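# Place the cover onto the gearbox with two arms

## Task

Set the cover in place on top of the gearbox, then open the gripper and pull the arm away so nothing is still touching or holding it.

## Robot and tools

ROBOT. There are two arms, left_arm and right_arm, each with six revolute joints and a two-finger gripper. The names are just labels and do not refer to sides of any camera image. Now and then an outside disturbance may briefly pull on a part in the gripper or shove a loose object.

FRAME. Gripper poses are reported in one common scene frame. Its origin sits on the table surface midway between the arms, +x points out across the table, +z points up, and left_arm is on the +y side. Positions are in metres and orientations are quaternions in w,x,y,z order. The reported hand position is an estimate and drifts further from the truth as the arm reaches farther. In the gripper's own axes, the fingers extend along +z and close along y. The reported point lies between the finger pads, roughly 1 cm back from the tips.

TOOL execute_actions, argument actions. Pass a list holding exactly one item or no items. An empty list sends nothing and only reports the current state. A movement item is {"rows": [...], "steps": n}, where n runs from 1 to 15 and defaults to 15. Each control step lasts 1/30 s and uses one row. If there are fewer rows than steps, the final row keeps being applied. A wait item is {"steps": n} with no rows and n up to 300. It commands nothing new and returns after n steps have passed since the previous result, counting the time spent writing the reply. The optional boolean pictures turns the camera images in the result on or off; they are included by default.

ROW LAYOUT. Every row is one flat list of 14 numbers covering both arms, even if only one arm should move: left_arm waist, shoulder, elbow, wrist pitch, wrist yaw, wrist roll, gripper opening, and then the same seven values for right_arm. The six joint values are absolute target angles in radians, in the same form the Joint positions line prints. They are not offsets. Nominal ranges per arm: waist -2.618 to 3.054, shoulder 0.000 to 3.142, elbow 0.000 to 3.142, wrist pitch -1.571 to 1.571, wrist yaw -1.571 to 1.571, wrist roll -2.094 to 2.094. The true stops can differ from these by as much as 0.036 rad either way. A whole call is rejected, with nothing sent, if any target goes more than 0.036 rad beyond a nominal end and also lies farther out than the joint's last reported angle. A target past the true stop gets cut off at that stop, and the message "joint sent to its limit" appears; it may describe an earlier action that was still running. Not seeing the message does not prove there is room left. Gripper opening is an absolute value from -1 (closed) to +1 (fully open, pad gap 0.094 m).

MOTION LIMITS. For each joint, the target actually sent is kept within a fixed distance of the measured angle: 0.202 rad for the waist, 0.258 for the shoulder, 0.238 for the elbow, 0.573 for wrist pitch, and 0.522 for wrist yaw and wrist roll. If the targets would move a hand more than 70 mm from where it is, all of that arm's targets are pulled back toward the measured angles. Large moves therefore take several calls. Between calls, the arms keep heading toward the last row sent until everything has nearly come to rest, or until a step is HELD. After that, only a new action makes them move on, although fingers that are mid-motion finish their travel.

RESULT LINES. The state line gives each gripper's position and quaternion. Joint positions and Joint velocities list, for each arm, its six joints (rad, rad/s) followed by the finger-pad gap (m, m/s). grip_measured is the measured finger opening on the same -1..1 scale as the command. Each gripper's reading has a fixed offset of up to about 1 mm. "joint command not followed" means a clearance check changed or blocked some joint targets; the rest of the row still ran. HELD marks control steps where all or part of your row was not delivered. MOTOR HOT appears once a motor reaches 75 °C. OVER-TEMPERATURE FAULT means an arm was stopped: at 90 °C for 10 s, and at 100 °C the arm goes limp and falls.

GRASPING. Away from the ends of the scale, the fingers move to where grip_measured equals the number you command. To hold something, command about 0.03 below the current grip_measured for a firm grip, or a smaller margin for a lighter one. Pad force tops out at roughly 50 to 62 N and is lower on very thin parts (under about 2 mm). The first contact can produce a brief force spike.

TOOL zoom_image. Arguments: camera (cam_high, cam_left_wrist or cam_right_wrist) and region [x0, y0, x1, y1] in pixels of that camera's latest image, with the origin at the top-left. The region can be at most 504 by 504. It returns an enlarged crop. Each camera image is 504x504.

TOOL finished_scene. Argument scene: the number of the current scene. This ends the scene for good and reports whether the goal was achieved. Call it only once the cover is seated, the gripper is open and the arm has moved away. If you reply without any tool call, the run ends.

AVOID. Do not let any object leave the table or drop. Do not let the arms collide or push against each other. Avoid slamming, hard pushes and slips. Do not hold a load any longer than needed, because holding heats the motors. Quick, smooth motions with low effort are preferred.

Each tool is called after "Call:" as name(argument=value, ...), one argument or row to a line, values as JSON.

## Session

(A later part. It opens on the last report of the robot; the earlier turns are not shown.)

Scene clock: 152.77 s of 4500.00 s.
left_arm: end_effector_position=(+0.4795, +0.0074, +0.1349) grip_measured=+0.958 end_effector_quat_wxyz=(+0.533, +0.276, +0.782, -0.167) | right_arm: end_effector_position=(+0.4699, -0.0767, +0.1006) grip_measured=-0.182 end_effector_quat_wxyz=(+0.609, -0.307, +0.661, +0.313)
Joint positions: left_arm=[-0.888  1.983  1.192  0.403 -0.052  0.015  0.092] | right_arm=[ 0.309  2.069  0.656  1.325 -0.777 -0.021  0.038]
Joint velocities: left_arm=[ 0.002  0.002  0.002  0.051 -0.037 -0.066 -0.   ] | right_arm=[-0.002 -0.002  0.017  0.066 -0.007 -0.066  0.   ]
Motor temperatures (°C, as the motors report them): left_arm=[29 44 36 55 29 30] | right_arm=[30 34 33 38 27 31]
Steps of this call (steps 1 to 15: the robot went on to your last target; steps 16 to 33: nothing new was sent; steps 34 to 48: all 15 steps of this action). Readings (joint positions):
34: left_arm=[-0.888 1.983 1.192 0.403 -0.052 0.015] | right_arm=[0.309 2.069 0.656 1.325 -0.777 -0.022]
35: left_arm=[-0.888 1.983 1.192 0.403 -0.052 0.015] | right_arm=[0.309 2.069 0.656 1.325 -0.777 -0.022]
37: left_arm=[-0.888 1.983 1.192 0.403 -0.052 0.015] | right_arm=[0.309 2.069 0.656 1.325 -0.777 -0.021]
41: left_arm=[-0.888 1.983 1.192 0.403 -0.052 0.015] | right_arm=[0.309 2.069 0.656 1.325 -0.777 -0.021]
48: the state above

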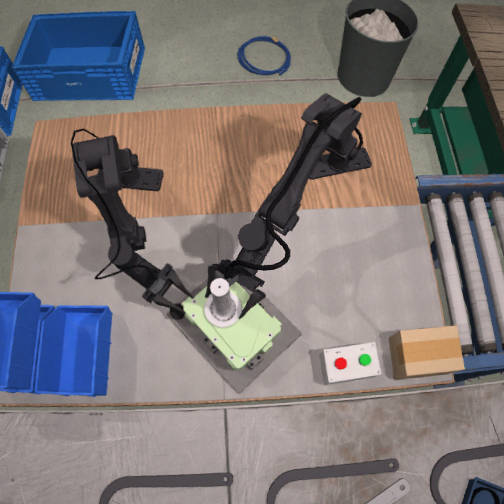

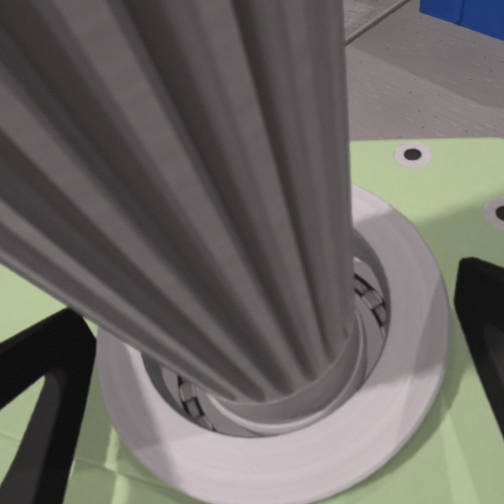

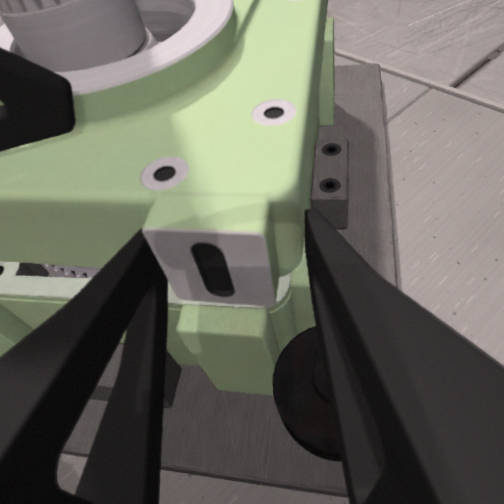

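Call:
execute_actions(
  actions=[
    {"rows":[[-0.889,1.96,1.17,0.41,-0.052,0.02,1,0.309,2.07,0.655,1.325,-0.775,-0.02,-0.18],[-0.889,1.93,1.135,0.42,-0.052,0.02,1,0.309,2.07,0.655,1.325,-0.775,-0.02,-0.18],[-0.889,1.9,1.1,0.43,-0.052,0.02,1,0.309,2.07,0.655,1.325,-0.775,-0.02,-0.18],[-0.889,1.87,1.06,0.44,-0.052,0.02,1,0.309,2.07,0.655,1.325,-0.775,-0.02,-0.18],[-0.889,1.84,1.02,0.45,-0.052,0.02,1,0.309,2.07,0.655,1.325,-0.775,-0.02,-0.18],[-0.889,1.81,0.98,0.46,-0.052,0.02,1,0.309,2.07,0.655,1.325,-0.775,-0.02,-0.18],[-0.889,1.78,0.945,0.47,-0.052,0.02,1,0.309,2.07,0.655,1.325,-0.775,-0.02,-0.18],[-0.889,1.75,0.91,0.48,-0.052,0.02,1,0.309,2.07,0.655,1.325,-0.775,-0.02,-0.18],[-0.889,1.72,0.875,0.49,-0.052,0.02,1,0.309,2.07,0.655,1.325,-0.775,-0.02,-0.18],[-0.889,1.69,0.84,0.5,-0.052,0.02,1,0.309,2.07,0.655,1.325,-0.775,-0.02,-0.18]],"steps":15},
  ],
)

Call:
zoom_image(
  camera="cam_high",
  region=[170,270,300,380],
)

Scene clock: 154.63 s of 4500.00 s.
left_arm: end_effector_position=(+0.4191, +0.0580, +0.1406) grip_measured=+1.000 end_effector_quat_wxyz=(+0.531, +0.276, +0.783, -0.166) | right_arm: end_effector_position=(+0.4699, -0.0767, +0.1006) grip_measured=-0.182 end_effector_quat_wxyz=(+0.609, -0.307, +0.661, +0.313)
Joint positions: left_arm=[-0.888  1.707  0.854  0.463 -0.052  0.015  0.094] | right_arm=[ 0.309  2.069  0.656  1.325 -0.777 -0.021  0.038]
Joint velocities: left_arm=[-0.002  0.007 -0.007  0.051 -0.007  0.007  0.   ] | right_arm=[-0.022 -0.002  0.002 -0.022  0.066 -0.037  0.001]
Motor temperatures (°C, as the motors report them): left_arm=[29 44 36 55 29 30] | right_arm=[30 34 33 38 27 31]
Steps of this call (steps 1 to 15: the robot went on to your last target; steps 16 to 41: nothing new was sent; steps 42 to 56: all 15 steps of this action). Readings (joint positions):
42: left_arm=[-0.888 1.983 1.192 0.403 -0.052 0.015] | right_arm=[0.309 2.069 0.656 1.325 -0.777 -0.021]
43: left_arm=[-0.888 1.979 1.186 0.407 -0.052 0.015] | right_arm=[0.309 2.069 0.656 1.325 -0.777 -0.021]
45: left_arm=[-0.888 1.948 1.139 0.418 -0.052 0.014] | right_arm=[0.309 2.069 0.656 1.325 -0.777 -0.021]
49: left_arm=[-0.888 1.826 0.986 0.436 -0.052 0.015] | right_arm=[0.309 2.069 0.656 1.325 -0.777 -0.021]
56: the state above

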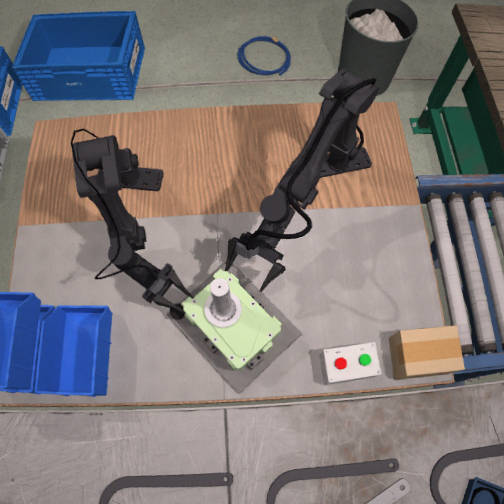

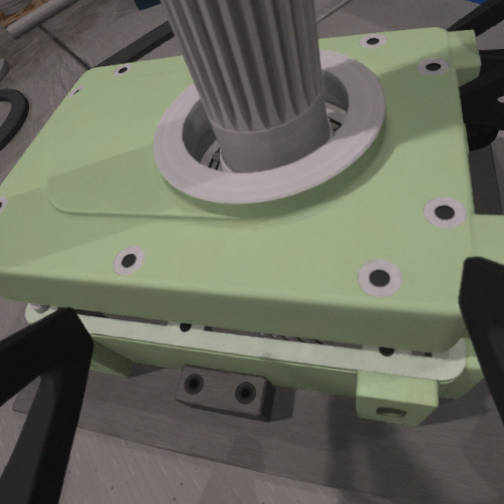

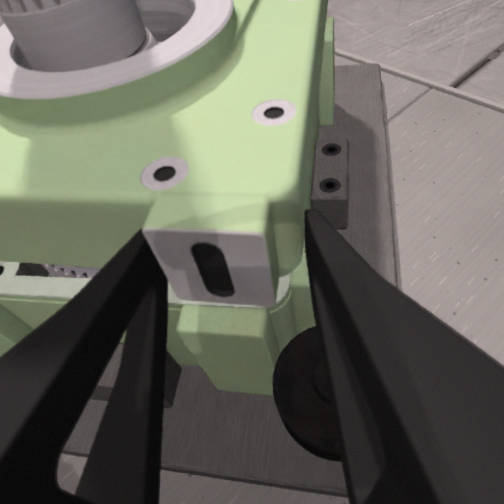

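Region (170, 270, 300, 380) of cam_high's 504x504 image, scaled by 3.877, with more detail than that image has; it fills the top 426 rows of this view, and the rest is white.

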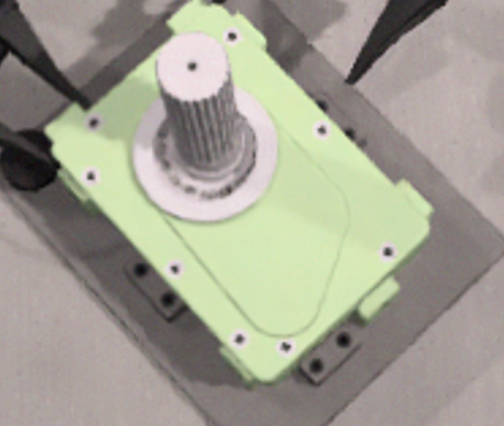

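Call:
execute_actions(
  actions=[
    {"rows":[[-0.889,1.69,0.84,0.5,-0.052,0.02,1,0.309,2.07,0.655,1.325,-0.79,-0.02,-0.18],[-0.889,1.69,0.84,0.5,-0.052,0.02,1,0.309,2.07,0.655,1.325,-0.8,-0.02,-0.18],[-0.889,1.69,0.84,0.5,-0.052,0.02,1,0.309,2.07,0.655,1.325,-0.81,-0.02,-0.18],[-0.889,1.69,0.84,0.5,-0.052,0.02,1,0.309,2.07,0.655,1.325,-0.82,-0.02,-0.18],[-0.889,1.69,0.84,0.5,-0.052,0.02,1,0.309,2.07,0.655,1.325,-0.83,-0.02,-0.18]],"steps":15},
  ],
)

Scene clock: 156.97 s of 4500.00 s.
left_arm: end_effector_position=(+0.4200, +0.0572, +0.1436) grip_measured=+1.000 end_effector_quat_wxyz=(+0.536, +0.275, +0.780, -0.168) | right_arm: end_effector_position=(+0.4683, -0.0754, +0.1007) grip_measured=-0.182 end_effector_quat_wxyz=(+0.607, -0.310, +0.659, +0.317)
Joint positions: left_arm=[-0.888  1.707  0.854  0.476 -0.052  0.015  0.094] | right_arm=[ 0.309  2.069  0.656  1.325 -0.788 -0.021  0.038]
Joint velocities: left_arm=[-0.002  0.007 -0.007 -0.051 -0.037 -0.007  0.   ] | right_arm=[ 0.037 -0.007 -0.007 -0.007 -0.051  0.037 -0.   ]
Motor temperatures (°C, as the motors report them): left_arm=[29 44 36 55 29 30] | right_arm=[30 34 33 38 27 31]
Steps of this call (steps 1 to 30: the robot went on to your last target; steps 31 to 55: nothing new was sent; steps 56 to 70: all 15 steps of this action). Readings (joint positions):
56: left_arm=[-0.888 1.707 0.854 0.476 -0.052 0.015] | right_arm=[0.309 2.069 0.656 1.325 -0.777 -0.021]
57: left_arm=[-0.888 1.707 0.854 0.476 -0.052 0.015] | right_arm=[0.309 2.069 0.656 1.325 -0.779 -0.021]
59: left_arm=[-0.888 1.707 0.854 0.476 -0.052 0.015] | right_arm=[0.309 2.069 0.656 1.325 -0.785 -0.021]
63: left_arm=[-0.888 1.707 0.854 0.476 -0.052 0.015] | right_arm=[0.309 2.069 0.656 1.325 -0.788 -0.021]
70: the state above

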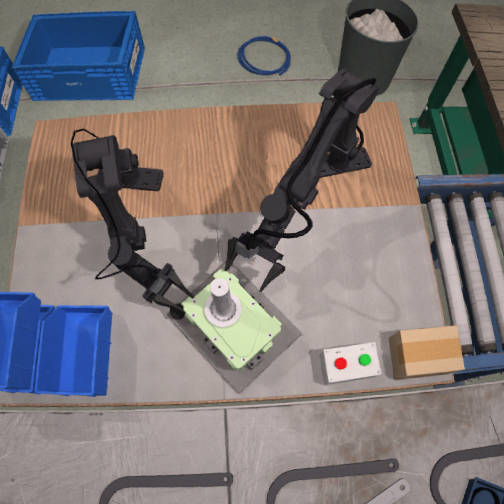

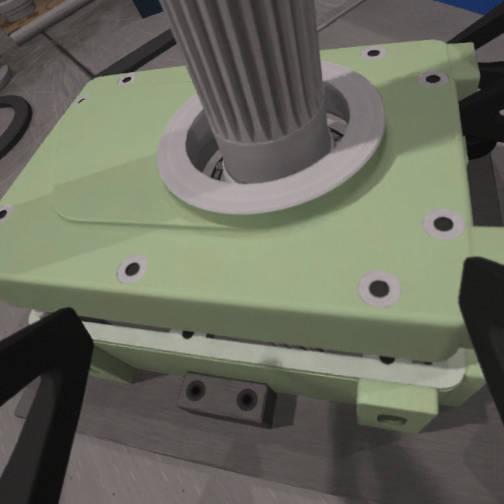

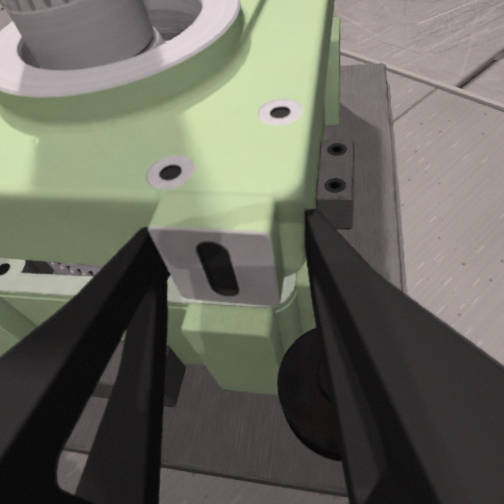

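Continue with a slow ramp.

Call:
execute_actions(
  actions=[
    {"rows":[[-0.889,1.69,0.84,0.5,-0.052,0.02,1,0.312,2.07,0.655,1.325,-0.84,-0.02,-0.19],[-0.889,1.69,0.84,0.5,-0.052,0.02,1,0.315,2.07,0.655,1.325,-0.85,-0.02,-0.2],[-0.889,1.69,0.84,0.5,-0.052,0.02,1,0.317,2.07,0.655,1.325,-0.86,-0.02,-0.21],[-0.889,1.69,0.84,0.5,-0.052,0.02,1,0.319,2.07,0.655,1.325,-0.87,-0.02,-0.22],[-0.889,1.69,0.84,0.5,-0.052,0.02,1,0.32,2.07,0.655,1.325,-0.88,-0.02,-0.23]],"steps":15},
  ],
)

Scene clock: 158.43 s of 4500.00 s.
left_arm: end_effector_position=(+0.4201, +0.0572, +0.1437) grip_measured=+1.000 end_effector_quat_wxyz=(+0.537, +0.275, +0.780, -0.168) | right_arm: end_effector_position=(+0.4667, -0.0747, +0.1009) grip_measured=-0.227 end_effector_quat_wxyz=(+0.605, -0.313, +0.658, +0.321)
Joint positions: left_arm=[-0.888  1.707  0.854  0.476 -0.052  0.015  0.094] | right_arm=[ 0.307  2.069  0.656  1.325 -0.801 -0.021  0.036]
Joint velocities: left_arm=[ 0.002 -0.002  0.007 -0.051  0.066  0.037  0.   ] | right_arm=[ 0.007  0.007 -0.017  0.022  0.066  0.037 -0.001]
Motor temperatures (°C, as the motors report them): left_arm=[29 44 36 55 29 30] | right_arm=[30 34 33 38 27 31]
Steps of this call (steps 1 to 15: the robot went on to your last target; steps 16 to 29: nothing new was sent; steps 30 to 44: all 15 steps of this action). Readings (joint positions):
30: left_arm=[-0.888 1.707 0.854 0.476 -0.052 0.015] | right_arm=[0.309 2.069 0.656 1.325 -0.789 -0.021]
31: left_arm=[-0.888 1.707 0.854 0.476 -0.052 0.015] | right_arm=[0.309 2.069 0.656 1.325 -0.791 -0.021]
33: left_arm=[-0.888 1.707 0.854 0.476 -0.052 0.015] | right_arm=[0.309 2.069 0.656 1.325 -0.797 -0.021]
37: left_arm=[-0.888 1.707 0.854 0.476 -0.052 0.015] | right_arm=[0.307 2.069 0.656 1.325 -0.801 -0.021]
44: the state above

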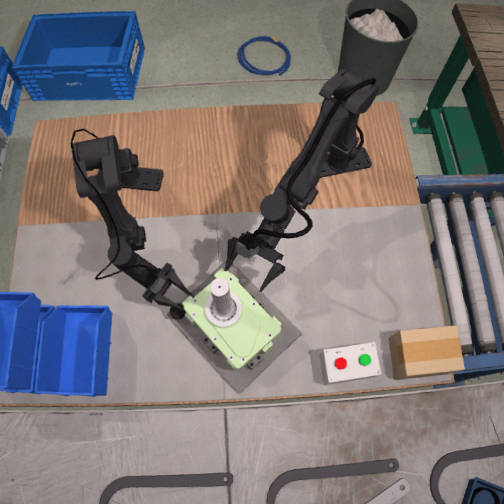

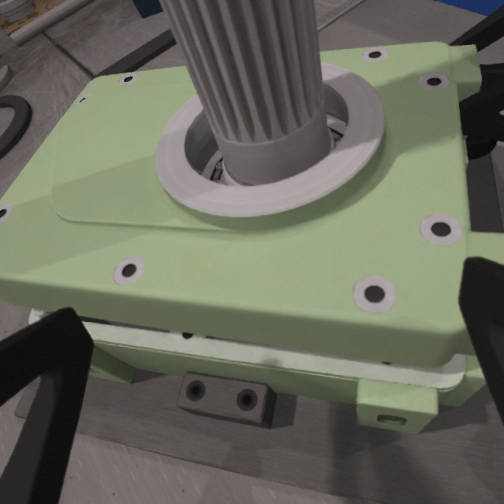

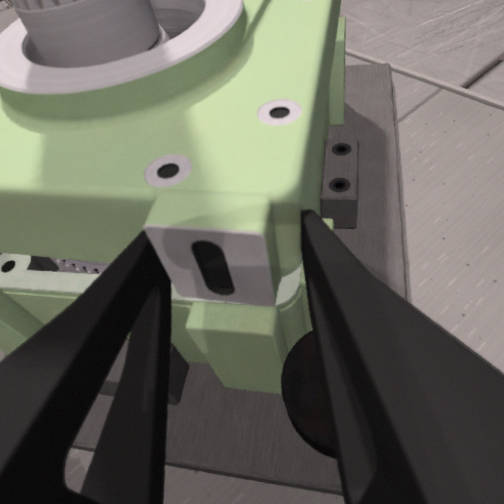

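Call:
execute_actions(
  actions=[
    {"rows":[[-0.889,1.72,0.9,0.47,-0.052,0.02,1,0.312,2.07,0.655,1.325,-0.82,-0.02,-0.15],[-0.889,1.75,0.945,0.46,-0.052,0.02,1,0.309,2.07,0.655,1.325,-0.79,-0.02,-0.08],[-0.889,1.78,0.985,0.45,-0.052,0.02,1,0.309,2.07,0.655,1.325,-0.78,-0.02,0],[-0.889,1.81,1.025,0.44,-0.052,0.02,1,0.309,2.07,0.655,1.325,-0.78,-0.02,0],[-0.889,1.84,1.065,0.43,-0.052,0.02,1,0.309,2.07,0.655,1.325,-0.78,-0.02,0],[-0.889,1.87,1.105,0.42,-0.052,0.02,1,0.309,2.07,0.655,1.325,-0.78,-0.02,0],[-0.889,1.9,1.14,0.41,-0.052,0.02,1,0.309,2.07,0.655,1.325,-0.78,-0.02,0],[-0.889,1.93,1.175,0.4,-0.052,0.02,1,0.309,2.07,0.655,1.325,-0.78,-0.02,0],[-0.889,1.95,1.2,0.39,-0.052,0.02,1,0.309,2.07,0.655,1.325,-0.78,-0.02,0],[-0.889,1.965,1.215,0.38,-0.052,0.02,1,0.309,2.07,0.655,1.325,-0.78,-0.02,0]],"steps":15},
  ],
)

Call:
execute_actions(
  actions=[
    {"rows":[[-0.889,1.975,1.2,0.36,-0.052,0.02,1,0.309,2.07,0.655,1.325,-0.78,-0.02,0],[-0.889,1.985,1.185,0.34,-0.052,0.02,1,0.309,2.07,0.655,1.325,-0.78,-0.02,0],[-0.889,1.995,1.17,0.32,-0.052,0.02,1,0.309,2.07,0.655,1.325,-0.78,-0.02,0],[-0.889,2.005,1.16,0.3,-0.052,0.02,1,0.309,2.07,0.655,1.325,-0.78,-0.02,0],[-0.889,2.015,1.15,0.28,-0.052,0.02,1,0.309,2.07,0.655,1.325,-0.78,-0.02,0],[-0.889,2.025,1.14,0.26,-0.052,0.02,1,0.309,2.07,0.655,1.325,-0.78,-0.02,0],[-0.889,2.03,1.13,0.24,-0.052,0.02,1,0.309,2.07,0.655,1.325,-0.78,-0.02,0]],"steps":15},
  ],
)

Scene clock: 160.37 s of 4500.00 s.
left_arm: end_effector_position=(+0.4781, +0.0085, +0.1403) grip_measured=+1.000 end_effector_quat_wxyz=(+0.537, +0.275, +0.780, -0.168) | right_arm: end_effector_position=(+0.4689, -0.0763, +0.1007) grip_measured=-0.002 end_effector_quat_wxyz=(+0.608, -0.309, +0.660, +0.316)
Joint positions: left_arm=[-0.888  1.968  1.184  0.408 -0.052  0.015  0.094] | right_arm=[ 0.307  2.069  0.656  1.325 -0.786 -0.021  0.047]
Joint velocities: left_arm=[-0.017  0.051  0.007 -0.212 -0.066 -0.037  0.   ] | right_arm=[-0.002 -0.002  0.007 -0.066 -0.022 -0.037 -0.   ]
Motor temperatures (°C, as the motors report them): left_arm=[29 43 36 55 29 30] | right_arm=[30 34 33 38 27 31]
Steps of this call (steps 1 to 15: the robot went on to your last target; steps 16 to 43: nothing new was sent; steps 44 to 58: all 15 steps of this action). Readings (joint positions):
44: left_arm=[-0.888 1.707 0.854 0.476 -0.052 0.015] | right_arm=[0.307 2.069 0.656 1.325 -0.801 -0.021]
45: left_arm=[-0.888 1.712 0.862 0.470 -0.052 0.015] | right_arm=[0.307 2.069 0.656 1.325 -0.801 -0.021]
47: left_arm=[-0.888 1.752 0.920 0.457 -0.052 0.015] | right_arm=[0.307 2.069 0.656 1.325 -0.796 -0.021]
51: left_arm=[-0.888 1.873 1.086 0.445 -0.052 0.015] | right_arm=[0.307 2.069 0.656 1.325 -0.789 -0.021]
58: the state above

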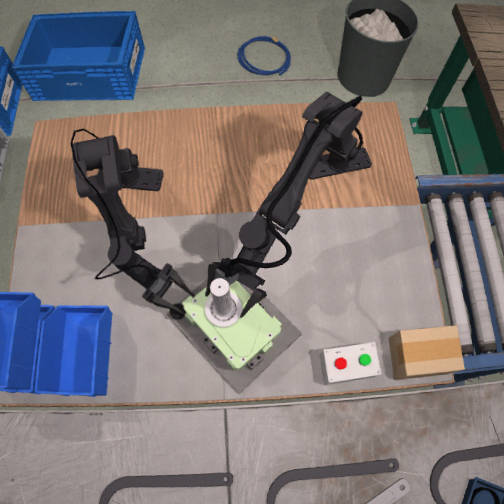

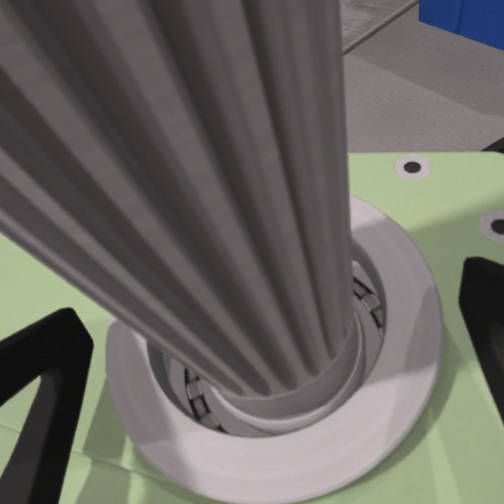

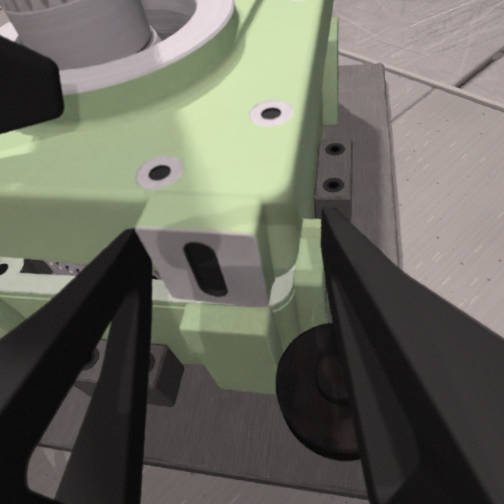

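Scene clock: 160.87 s of 4500.00 s.
left_arm: end_effector_position=(+0.4765, +0.0097, +0.1294) grip_measured=+1.000 end_effector_quat_wxyz=(+0.524, +0.275, +0.789, -0.166) | right_arm: end_effector_position=(+0.4690, -0.0765, +0.1007) grip_measured=-0.002 end_effector_quat_wxyz=(+0.608, -0.309, +0.660, +0.315)
Joint positions: left_arm=[-0.888  1.979  1.184  0.386 -0.051  0.007  0.094] | right_arm=[ 0.307  2.069  0.656  1.325 -0.785 -0.021  0.047]
Joint velocities: left_arm=[-0.027 -0.017  0.002 -0.022 -0.051 -0.007  0.   ] | right_arm=[-0.002 -0.002 -0.002  0.051  0.007 -0.022  0.   ]
Motor temperatures (°C, as the motors report them): left_arm=[29 43 36 54 29 30] | right_arm=[30 34 33 38 27 31]
Steps of this call (steps 1 to 15: all 15 steps of this action). Readings (joint positions):
1: left_arm=[-0.888 1.969 1.184 0.401 -0.052 0.015] | right_arm=[0.307 2.069 0.656 1.325 -0.786 -0.021]
2: left_arm=[-0.888 1.971 1.184 0.394 -0.052 0.015] | right_arm=[0.307 2.069 0.656 1.325 -0.786 -0.021]
4: left_arm=[-0.888 1.977 1.184 0.387 -0.051 0.012] | right_arm=[0.307 2.069 0.656 1.325 -0.785 -0.021]
8: left_arm=[-0.888 1.979 1.184 0.386 -0.051 0.007] | right_arm=[0.307 2.069 0.656 1.325 -0.785 -0.021]
15: the state above

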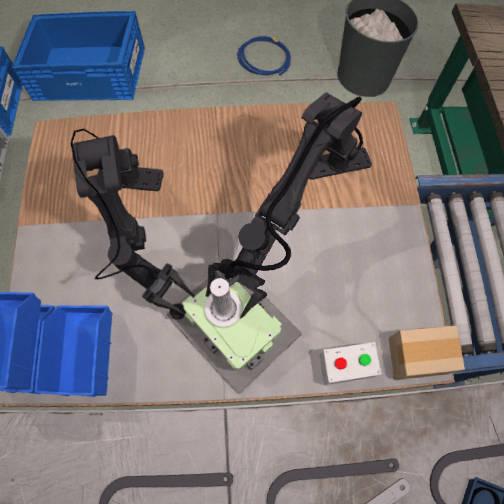

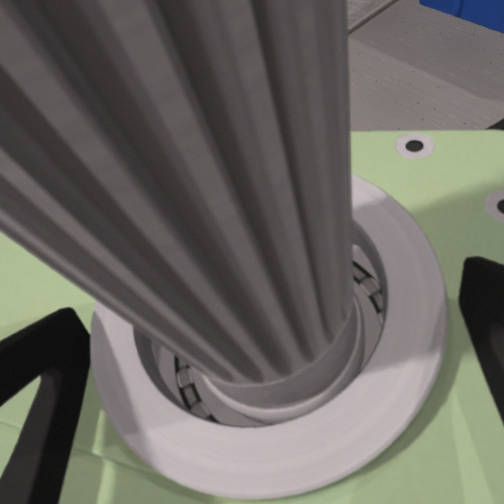

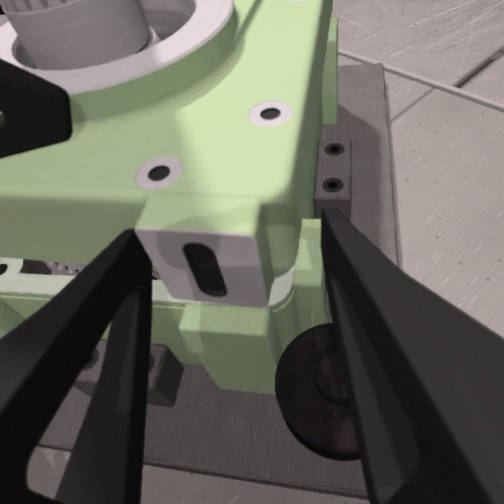

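Call:
execute_actions(
  actions=[
    {"rows":[[-0.889,2.0,1.16,0.3,-0.052,0.02,0.95,0.309,2.07,0.655,1.325,-0.77,-0.02,0.05],[-0.889,1.99,1.175,0.34,-0.052,0.02,0.9,0.309,2.07,0.655,1.325,-0.76,-0.02,0.1],[-0.889,1.985,1.184,0.37,-0.052,0.02,0.85,0.309,2.07,0.655,1.325,-0.76,-0.02,0.1],[-0.889,1.985,1.184,0.37,-0.052,0.02,0.8,0.309,2.07,0.655,1.325,-0.76,-0.02,0.1],[-0.889,1.985,1.184,0.37,-0.052,0.02,0.74,0.309,2.07,0.655,1.325,-0.76,-0.02,0.1]],"steps":12},
  ],
)

Call:
execute_actions(
  actions=[
    {"rows":[[-0.889,1.988,1.19,0.37,-0.052,0.02,0.74,0.309,2.07,0.655,1.325,-0.76,-0.02,0.1],[-0.889,1.991,1.196,0.37,-0.052,0.02,0.74,0.309,2.07,0.655,1.325,-0.76,-0.02,0.1],[-0.889,1.994,1.202,0.37,-0.052,0.02,0.74,0.309,2.07,0.655,1.325,-0.76,-0.02,0.1],[-0.889,1.997,1.208,0.37,-0.052,0.02,0.74,0.309,2.07,0.655,1.325,-0.76,-0.02,0.1],[-0.889,2.0,1.214,0.37,-0.052,0.02,0.74,0.309,2.07,0.655,1.325,-0.76,-0.02,0.1],[-0.889,2.003,1.22,0.37,-0.052,0.02,0.74,0.309,2.07,0.655,1.325,-0.76,-0.02,0.1],[-0.889,2.006,1.226,0.37,-0.052,0.02,0.74,0.309,2.07,0.655,1.325,-0.76,-0.02,0.1],[-0.889,2.009,1.232,0.37,-0.052,0.02,0.74,0.309,2.07,0.655,1.325,-0.76,-0.02,0.1]],"steps":15},
  ],
)

Scene clock: 163.00 s of 4500.00 s.
left_arm: end_effector_position=(+0.4779, +0.0098, +0.1318) grip_measured=+0.814 end_effector_quat_wxyz=(+0.528, +0.273, +0.787, -0.165) | right_arm: end_effector_position=(+0.4716, -0.0785, +0.1005) grip_measured=+0.098 end_effector_quat_wxyz=(+0.610, -0.303, +0.663, +0.309)
Joint positions: left_arm=[-0.887  1.979  1.184  0.397 -0.055  0.007  0.085] | right_arm=[ 0.307  2.069  0.656  1.325 -0.767 -0.021  0.052]
Joint velocities: left_arm=[-0.007  0.017  0.002  0.066  0.007 -0.037 -0.001] | right_arm=[-0.007 -0.007 -0.007 -0.051  0.066  0.022  0.001]
Motor temperatures (°C, as the motors report them): left_arm=[29 43 35 53 29 30] | right_arm=[30 34 33 37 27 31]
Steps of this call (steps 1 to 15: the robot went on to your last target; steps 16 to 52: nothing new was sent; steps 53 to 64: all 12 steps of this action). Readings (joint positions):
53: left_arm=[-0.888 1.979 1.184 0.389 -0.051 0.007] | right_arm=[0.307 2.069 0.656 1.325 -0.783 -0.021]
54: left_arm=[-0.888 1.979 1.184 0.393 -0.051 0.007] | right_arm=[0.307 2.069 0.656 1.325 -0.781 -0.021]
56: left_arm=[-0.887 1.979 1.184 0.396 -0.054 0.007] | right_arm=[0.307 2.069 0.656 1.325 -0.775 -0.021]
60: left_arm=[-0.887 1.979 1.184 0.397 -0.055 0.007] | right_arm=[0.307 2.069 0.656 1.325 -0.769 -0.021]
64: the state above

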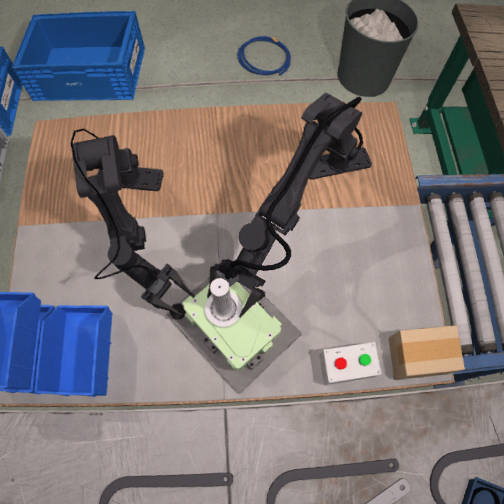

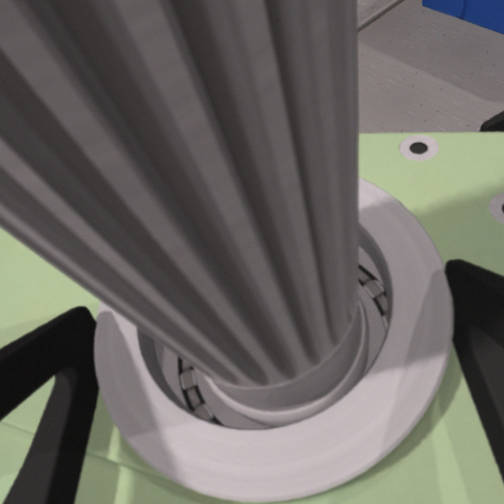

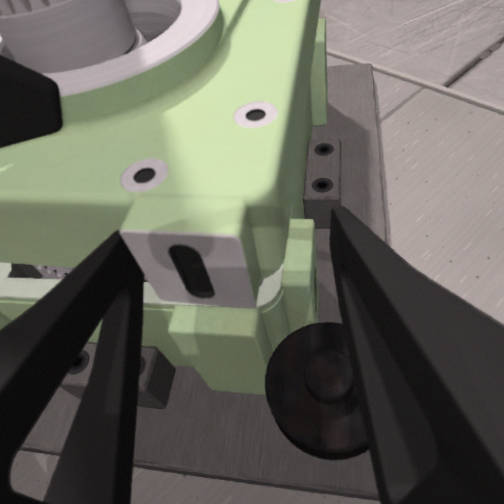

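Scene clock: 163.50 s of 4500.00 s.
left_arm: end_effector_position=(+0.4786, +0.0092, +0.1324) grip_measured=+0.814 end_effector_quat_wxyz=(+0.528, +0.273, +0.787, -0.165) | right_arm: end_effector_position=(+0.4718, -0.0786, +0.1005) grip_measured=+0.098 end_effector_quat_wxyz=(+0.611, -0.303, +0.664, +0.309)
Joint positions: left_arm=[-0.887  1.981  1.189  0.394 -0.055  0.008  0.085] | right_arm=[ 0.307  2.069  0.656  1.325 -0.765 -0.021  0.052]
Joint velocities: left_arm=[ 0.007  0.007  0.002 -0.007  0.051  0.007  0.   ] | right_arm=[ 0.007  0.002 -0.022 -0.037 -0.066  0.007 -0.001]
Motor temperatures (°C, as the motors report them): left_arm=[29 43 35 53 29 30] | right_arm=[30 34 33 37 27 31]
Steps of this call (steps 1 to 15: all 15 steps of this action). Readings (joint positions):
1: left_arm=[-0.887 1.979 1.184 0.397 -0.055 0.007] | right_arm=[0.307 2.069 0.656 1.325 -0.766 -0.021]
2: left_arm=[-0.887 1.979 1.184 0.397 -0.055 0.007] | right_arm=[0.307 2.069 0.656 1.325 -0.766 -0.021]
4: left_arm=[-0.887 1.979 1.184 0.397 -0.055 0.007] | right_arm=[0.307 2.069 0.656 1.325 -0.765 -0.021]
8: left_arm=[-0.887 1.981 1.189 0.394 -0.055 0.008] | right_arm=[0.307 2.069 0.656 1.325 -0.765 -0.021]
15: the state above

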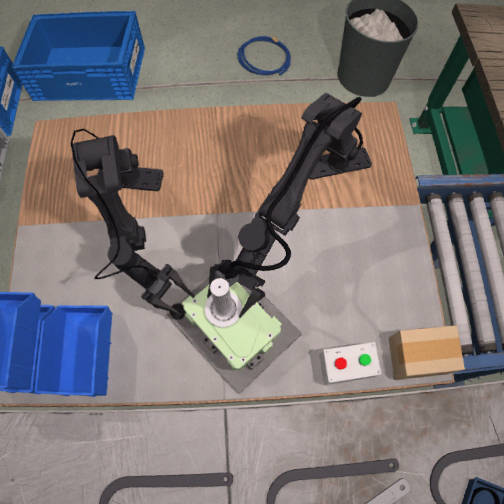

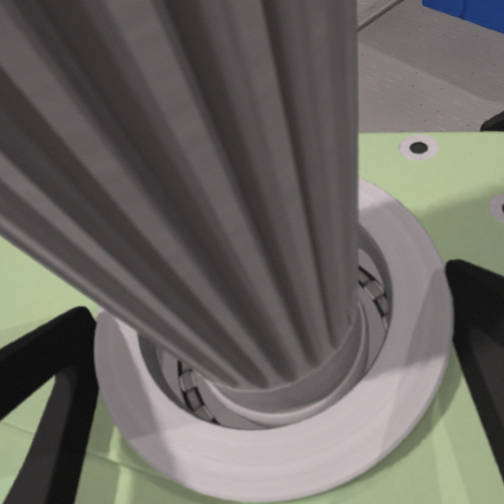

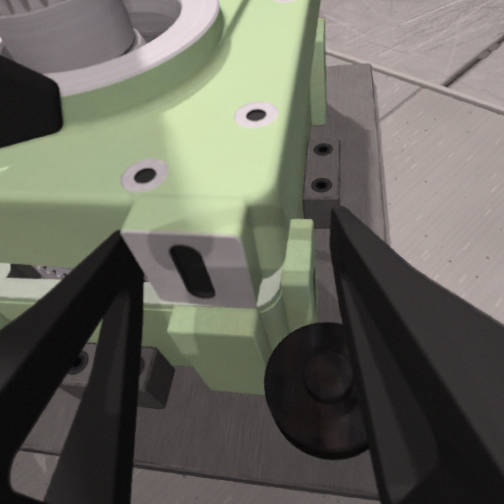

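Call:
execute_actions(
  actions=[
    {"rows":[[-0.893,1.99,1.19,0.39,-0.052,0.02,0.74,0.309,2.07,0.655,1.325,-0.77,-0.02,0.1],[-0.897,1.98,1.185,0.4,-0.052,0.02,0.74,0.309,2.07,0.655,1.325,-0.78,-0.02,0.1],[-0.901,1.98,1.185,0.4,-0.056,0.02,0.74,0.309,2.07,0.655,1.325,-0.79,-0.02,0.1],[-0.905,1.98,1.185,0.4,-0.06,0.02,0.74,0.309,2.07,0.655,1.325,-0.79,-0.02,0.1],[-0.908,1.98,1.185,0.4,-0.06,0.02,0.74,0.309,2.07,0.655,1.325,-0.79,-0.02,0.1]],"steps":12},
  ],
)

Scene clock: 165.03 s of 4500.00 s.
left_arm: end_effector_position=(+0.4784, +0.0089, +0.1324) grip_measured=+0.814 end_effector_quat_wxyz=(+0.529, +0.273, +0.787, -0.165) | right_arm: end_effector_position=(+0.4696, -0.0769, +0.1006) grip_measured=+0.098 end_effector_quat_wxyz=(+0.608, -0.307, +0.661, +0.314)
Joint positions: left_arm=[-0.889  1.981  1.189  0.394 -0.058  0.008  0.085] | right_arm=[ 0.307  2.069  0.656  1.325 -0.781 -0.021  0.052]
Joint velocities: left_arm=[ 0.007 -0.007 -0.007 -0.022  0.007  0.022  0.001] | right_arm=[-0.012  0.002  0.002 -0.022 -0.066  0.066 -0.   ]
Motor temperatures (°C, as the motors report them): left_arm=[29 42 36 53 29 30] | right_arm=[30 34 33 37 27 31]
Steps of this call (steps 1 to 15: the robot went on to your last target; steps 16 to 34: nothing new was sent; steps 35 to 46: all 12 steps of this action). Readings (joint positions):
35: left_arm=[-0.887 1.981 1.189 0.394 -0.055 0.008] | right_arm=[0.307 2.069 0.656 1.325 -0.765 -0.021]
36: left_arm=[-0.887 1.981 1.189 0.394 -0.055 0.008] | right_arm=[0.307 2.069 0.656 1.325 -0.766 -0.021]
38: left_arm=[-0.888 1.981 1.189 0.394 -0.056 0.008] | right_arm=[0.307 2.069 0.656 1.325 -0.771 -0.021]
42: left_arm=[-0.889 1.981 1.189 0.394 -0.058 0.008] | right_arm=[0.307 2.069 0.656 1.325 -0.778 -0.021]
46: the state above

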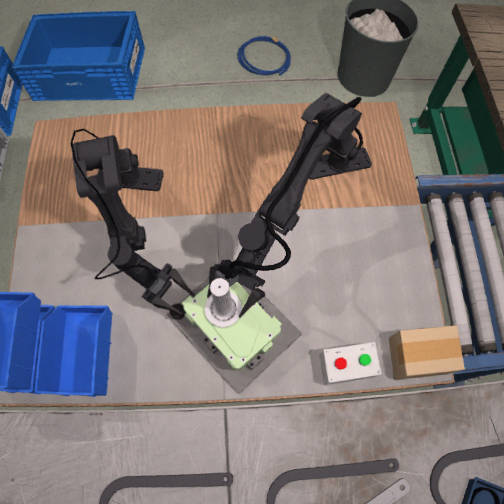

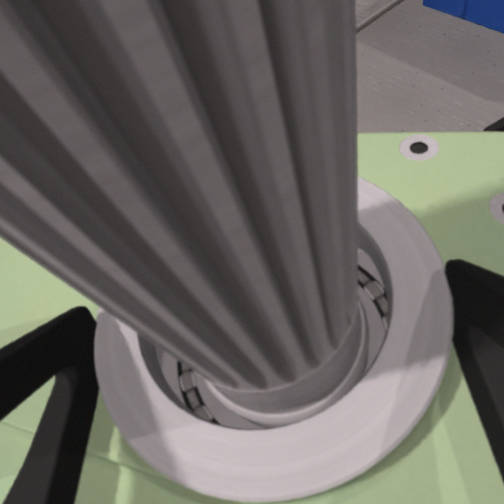

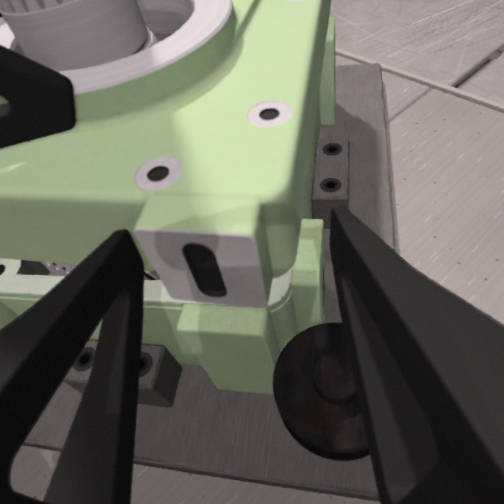

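Call:
execute_actions(
  actions=[
    {"rows":[[-0.911,1.978,1.18,0.4,-0.06,0.02,0.74,0.309,2.07,0.655,1.325,-0.79,-0.02,0.1],[-0.914,1.976,1.178,0.4,-0.06,0.02,0.74,0.309,2.07,0.655,1.325,-0.79,-0.02,0.1],[-0.917,1.976,1.178,0.4,-0.06,0.02,0.74,0.309,2.07,0.655,1.325,-0.79,-0.02,0.1],[-0.92,1.976,1.178,0.4,-0.06,0.02,0.74,0.309,2.07,0.655,1.325,-0.79,-0.02,0.1]],"steps":12},
  ],
)

Scene clock: 166.00 s of 4500.00 s.
left_arm: end_effector_position=(+0.4769, +0.0070, +0.1326) grip_measured=+0.814 end_effector_quat_wxyz=(+0.530, +0.272, +0.787, -0.163) | right_arm: end_effector_position=(+0.4692, -0.0766, +0.1007) grip_measured=+0.098 end_effector_quat_wxyz=(+0.608, -0.308, +0.660, +0.315)
Joint positions: left_arm=[-0.897  1.981  1.189  0.394 -0.07   0.006  0.085] | right_arm=[ 0.307  2.069  0.656  1.325 -0.784 -0.021  0.052]
Joint velocities: left_arm=[-0.007 -0.002 -0.002  0.037  0.007 -0.007 -0.001] | right_arm=[ 0.007  0.007  0.012 -0.037 -0.037  0.066 -0.   ]
Motor temperatures (°C, as the motors report them): left_arm=[29 43 36 53 29 30] | right_arm=[30 34 33 37 27 31]
Steps of this call (steps 1 to 15: the robot went on to your last target; steps 16 to 17: nothing new was sent; steps 18 to 29: all 12 steps of this action). Readings (joint positions):
18: left_arm=[-0.889 1.981 1.189 0.394 -0.058 0.008] | right_arm=[0.307 2.069 0.656 1.325 -0.783 -0.021]
19: left_arm=[-0.889 1.981 1.189 0.394 -0.058 0.008] | right_arm=[0.307 2.069 0.656 1.325 -0.783 -0.021]
21: left_arm=[-0.892 1.981 1.189 0.394 -0.063 0.007] | right_arm=[0.307 2.069 0.656 1.325 -0.783 -0.021]
25: left_arm=[-0.897 1.981 1.189 0.394 -0.070 0.006] | right_arm=[0.307 2.069 0.656 1.325 -0.784 -0.021]
29: the state above

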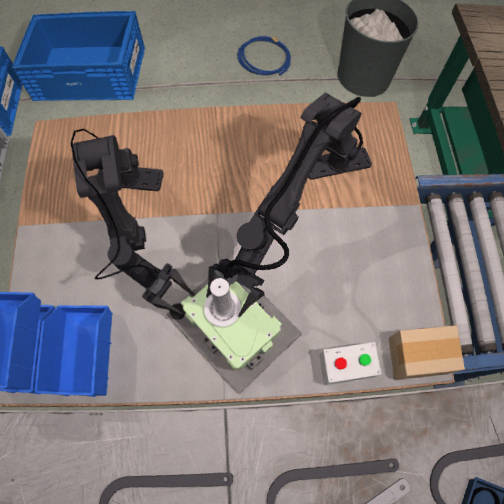

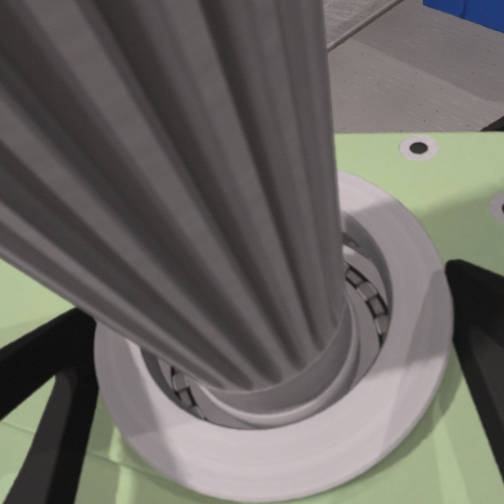

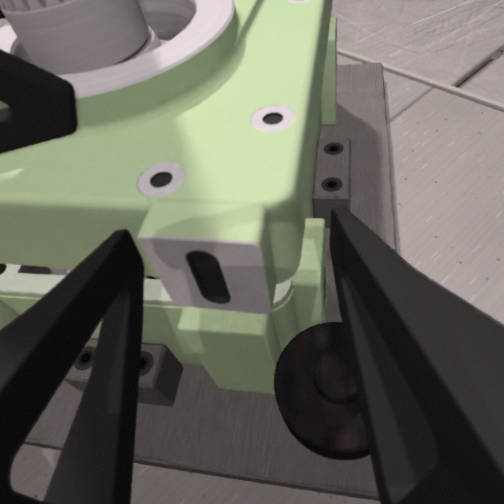

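Call:
execute_actions(
  actions=[
    {"rows":[[-0.905,1.985,1.2,0.39,-0.065,0.02,0.74,0.309,2.07,0.655,1.325,-0.79,-0.02,0.1],[-0.897,1.995,1.215,0.39,-0.07,0.02,0.74,0.309,2.07,0.655,1.325,-0.79,-0.02,0.1],[-0.897,2.0,1.225,0.39,-0.07,0.02,0.74,0.309,2.07,0.655,1.325,-0.79,-0.02,0.1],[-0.897,2.005,1.232,0.39,-0.07,0.02,0.74,0.309,2.07,0.655,1.325,-0.79,-0.02,0.1],[-0.897,2.01,1.239,0.39,-0.07,0.02,0.74,0.309,2.07,0.655,1.325,-0.79,-0.02,0.1],[-0.897,2.015,1.246,0.39,-0.07,0.02,0.74,0.309,2.07,0.655,1.325,-0.79,-0.02,0.1]],"steps":15},
  ],
)

Scene clock: 167.53 s of 4500.00 s.
left_arm: end_effector_position=(+0.4778, +0.0064, +0.1322) grip_measured=+0.814 end_effector_quat_wxyz=(+0.529, +0.272, +0.787, -0.162) | right_arm: end_effector_position=(+0.4692, -0.0766, +0.1007) grip_measured=+0.098 end_effector_quat_wxyz=(+0.608, -0.308, +0.660, +0.315)
Joint positions: left_arm=[-0.897  1.985  1.196  0.389 -0.071  0.005  0.085] | right_arm=[ 0.307  2.069  0.656  1.325 -0.784 -0.021  0.052]
Joint velocities: left_arm=[ 0.012 -0.002 -0.002 -0.037 -0.007  0.007 -0.001] | right_arm=[-0.007 -0.002 -0.017 -0.037 -0.007 -0.051  0.001]
Motor temperatures (°C, as the motors report them): left_arm=[29 43 36 53 29 30] | right_arm=[30 34 33 37 27 31]
Steps of this call (steps 1 to 15: the robot went on to your last target; steps 16 to 31: nothing new was sent; steps 32 to 46: all 15 steps of this action). Readings (joint positions):
32: left_arm=[-0.897 1.981 1.189 0.394 -0.070 0.006] | right_arm=[0.307 2.069 0.656 1.325 -0.784 -0.021]
33: left_arm=[-0.897 1.981 1.189 0.394 -0.071 0.006] | right_arm=[0.307 2.069 0.656 1.325 -0.784 -0.021]
35: left_arm=[-0.897 1.982 1.191 0.394 -0.071 0.006] | right_arm=[0.307 2.069 0.656 1.325 -0.784 -0.021]
39: left_arm=[-0.897 1.985 1.196 0.389 -0.071 0.005] | right_arm=[0.307 2.069 0.656 1.325 -0.784 -0.021]
46: the state above

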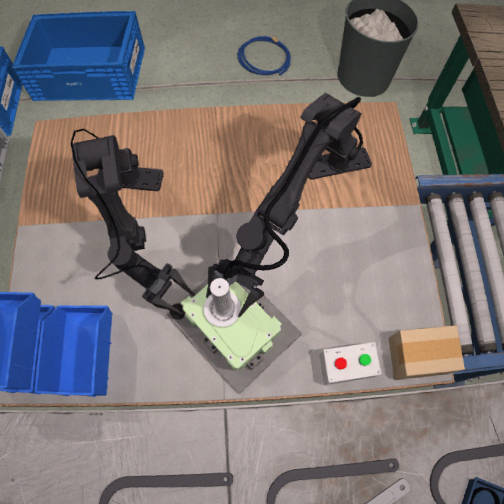

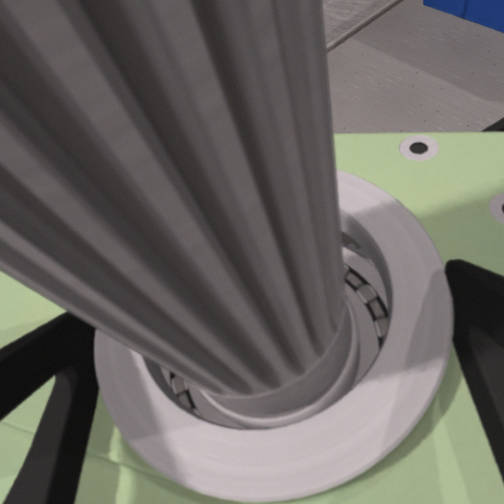

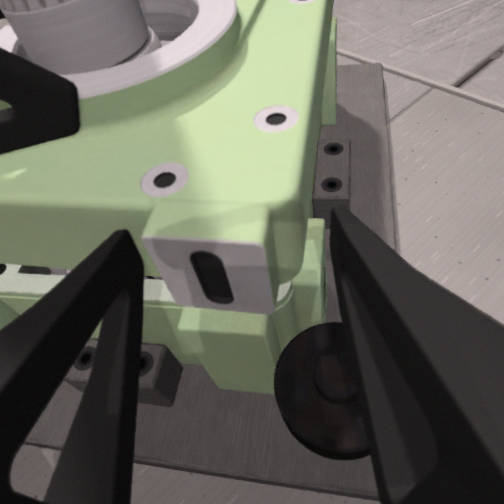

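Call:
execute_actions(
  actions=[
    {"rows":[[-0.89,2.01,1.22,0.38,-0.07,0.02,0.74,0.309,2.07,0.655,1.325,-0.79,-0.02,0.1],[-0.885,2.005,1.2,0.37,-0.07,0.02,0.74,0.309,2.07,0.655,1.325,-0.79,-0.02,0.1],[-0.881,2.0,1.195,0.37,-0.07,0.02,0.74,0.309,2.07,0.655,1.325,-0.79,-0.02,0.1],[-0.878,2.0,1.195,0.37,-0.07,0.02,0.74,0.309,2.07,0.655,1.325,-0.79,-0.02,0.1],[-0.876,2.0,1.195,0.37,-0.07,0.02,0.74,0.309,2.07,0.655,1.325,-0.79,-0.02,0.1],[-0.874,2.0,1.195,0.37,-0.07,0.02,0.74,0.309,2.07,0.655,1.325,-0.79,-0.02,0.1],[-0.872,2.0,1.195,0.37,-0.07,0.02,0.74,0.309,2.07,0.655,1.325,-0.79,-0.02,0.1],[-0.87,2.0,1.195,0.37,-0.07,0.02,0.74,0.309,2.07,0.655,1.325,-0.79,-0.02,0.1]],"steps":15},
  ],
)

Scene clock: 169.17 s of 4500.00 s.
left_arm: end_effector_position=(+0.4783, +0.0070, +0.1321) grip_measured=+0.814 end_effector_quat_wxyz=(+0.529, +0.272, +0.788, -0.162) | right_arm: end_effector_position=(+0.4692, -0.0766, +0.1007) grip_measured=+0.098 end_effector_quat_wxyz=(+0.608, -0.308, +0.660, +0.315)
Joint positions: left_arm=[-0.895  1.985  1.196  0.389 -0.069  0.006  0.085] | right_arm=[ 0.307  2.069  0.656  1.325 -0.784 -0.021  0.052]
Joint velocities: left_arm=[ 0.022  0.012 -0.007  0.037  0.007  0.051 -0.001] | right_arm=[ 0.007 -0.002 -0.017 -0.022 -0.037  0.037 -0.   ]
Motor temperatures (°C, as the motors report them): left_arm=[29 42 36 53 29 30] | right_arm=[30 34 33 37 27 31]
Steps of this call (steps 1 to 15: the robot went on to your last target; steps 16 to 34: nothing new was sent; steps 35 to 49: all 15 steps of this action). Readings (joint positions):
35: left_arm=[-0.897 1.985 1.196 0.389 -0.071 0.005] | right_arm=[0.307 2.069 0.656 1.325 -0.784 -0.021]
36: left_arm=[-0.897 1.985 1.196 0.389 -0.071 0.005] | right_arm=[0.307 2.069 0.656 1.325 -0.784 -0.021]
38: left_arm=[-0.896 1.985 1.196 0.389 -0.071 0.005] | right_arm=[0.307 2.069 0.656 1.325 -0.784 -0.021]
42: left_arm=[-0.895 1.985 1.196 0.389 -0.070 0.005] | right_arm=[0.307 2.069 0.656 1.325 -0.784 -0.021]
49: the state above

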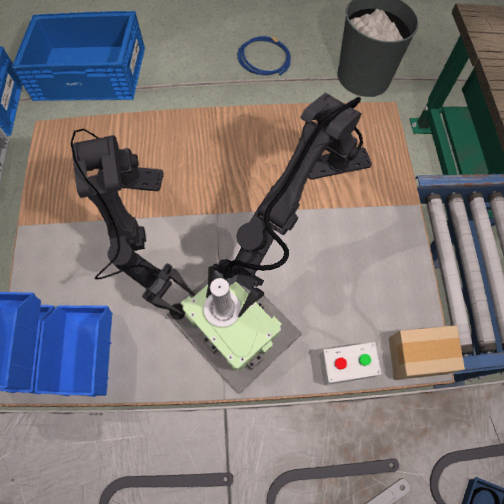

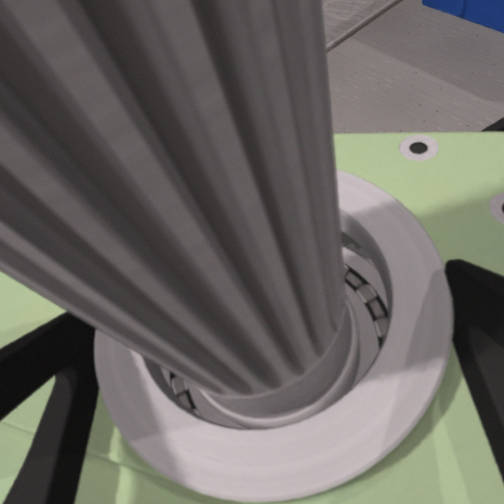

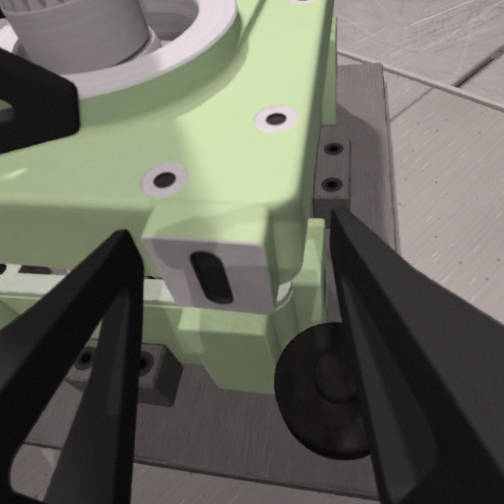

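Call:
execute_actions(
  actions=[
    {"rows":[[-0.89,1.985,1.195,0.39,-0.07,0.01,0.74,0.312,2.07,0.665,1.325,-0.785,-0.02,0.1],[-0.895,1.98,1.185,0.39,-0.07,0.01,0.85,0.315,2.07,0.675,1.325,-0.78,-0.02,0.1],[-0.895,1.97,1.175,0.4,-0.07,0.01,1,0.317,2.07,0.682,1.325,-0.78,-0.02,0.1],[-0.895,1.96,1.165,0.41,-0.07,0.01,1,0.319,2.072,0.688,1.322,-0.775,-0.02,0.1],[-0.895,1.95,1.155,0.42,-0.07,0.01,1,0.321,2.074,0.693,1.32,-0.775,-0.02,0.1],[-0.895,1.95,1.155,0.42,-0.07,0.01,1,0.323,2.076,0.698,1.318,-0.77,-0.02,0.1]],"steps":15},
  ],
)

Scene clock: 170.83 s of 4500.00 s.
left_arm: end_effector_position=(+0.4756, +0.0090, +0.1332) grip_measured=+1.000 end_effector_quat_wxyz=(+0.532, +0.272, +0.785, -0.164) | right_arm: end_effector_position=(+0.4693, -0.0767, +0.1007) grip_measured=+0.098 end_effector_quat_wxyz=(+0.608, -0.308, +0.661, +0.315)
Joint positions: left_arm=[-0.895  1.973  1.175  0.407 -0.068  0.006  0.094] | right_arm=[ 0.307  2.069  0.656  1.325 -0.783 -0.021  0.052]
Joint velocities: left_arm=[ 0.012 -0.007  0.002 -0.125 -0.066 -0.022  0.   ] | right_arm=[-0.002 -0.007 -0.002 -0.022  0.022  0.022 -0.001]
Motor temperatures (°C, as the motors report them): left_arm=[29 43 36 53 29 30] | right_arm=[30 34 33 37 27 31]
Steps of this call (steps 1 to 15: the robot went on to your last target; steps 16 to 35: nothing new was sent; steps 36 to 50: all 15 steps of this action). Readings (joint positions):
36: left_arm=[-0.895 1.985 1.196 0.389 -0.069 0.006] | right_arm=[0.307 2.069 0.656 1.325 -0.784 -0.021]
37: left_arm=[-0.895 1.984 1.195 0.389 -0.069 0.006] | right_arm=[0.307 2.069 0.656 1.325 -0.784 -0.021]
39: left_arm=[-0.895 1.982 1.192 0.391 -0.068 0.006] | right_arm=[0.307 2.069 0.656 1.325 -0.783 -0.021]
43: left_arm=[-0.895 1.974 1.176 0.403 -0.068 0.006] | right_arm=[0.307 2.069 0.656 1.325 -0.783 -0.021]
50: the state above

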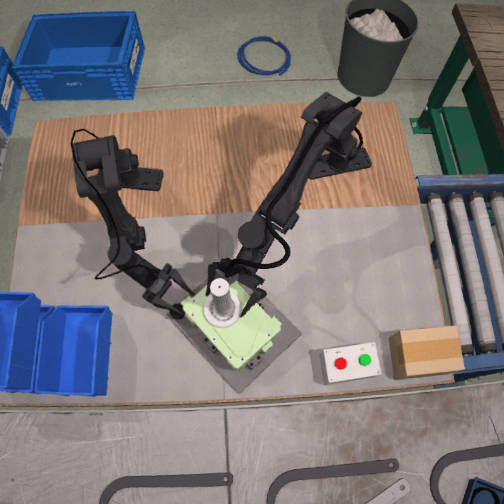

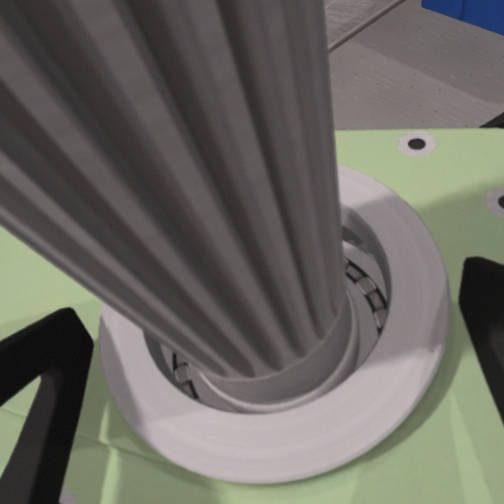

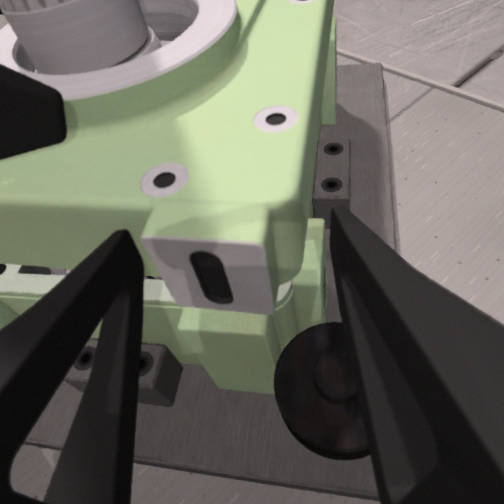

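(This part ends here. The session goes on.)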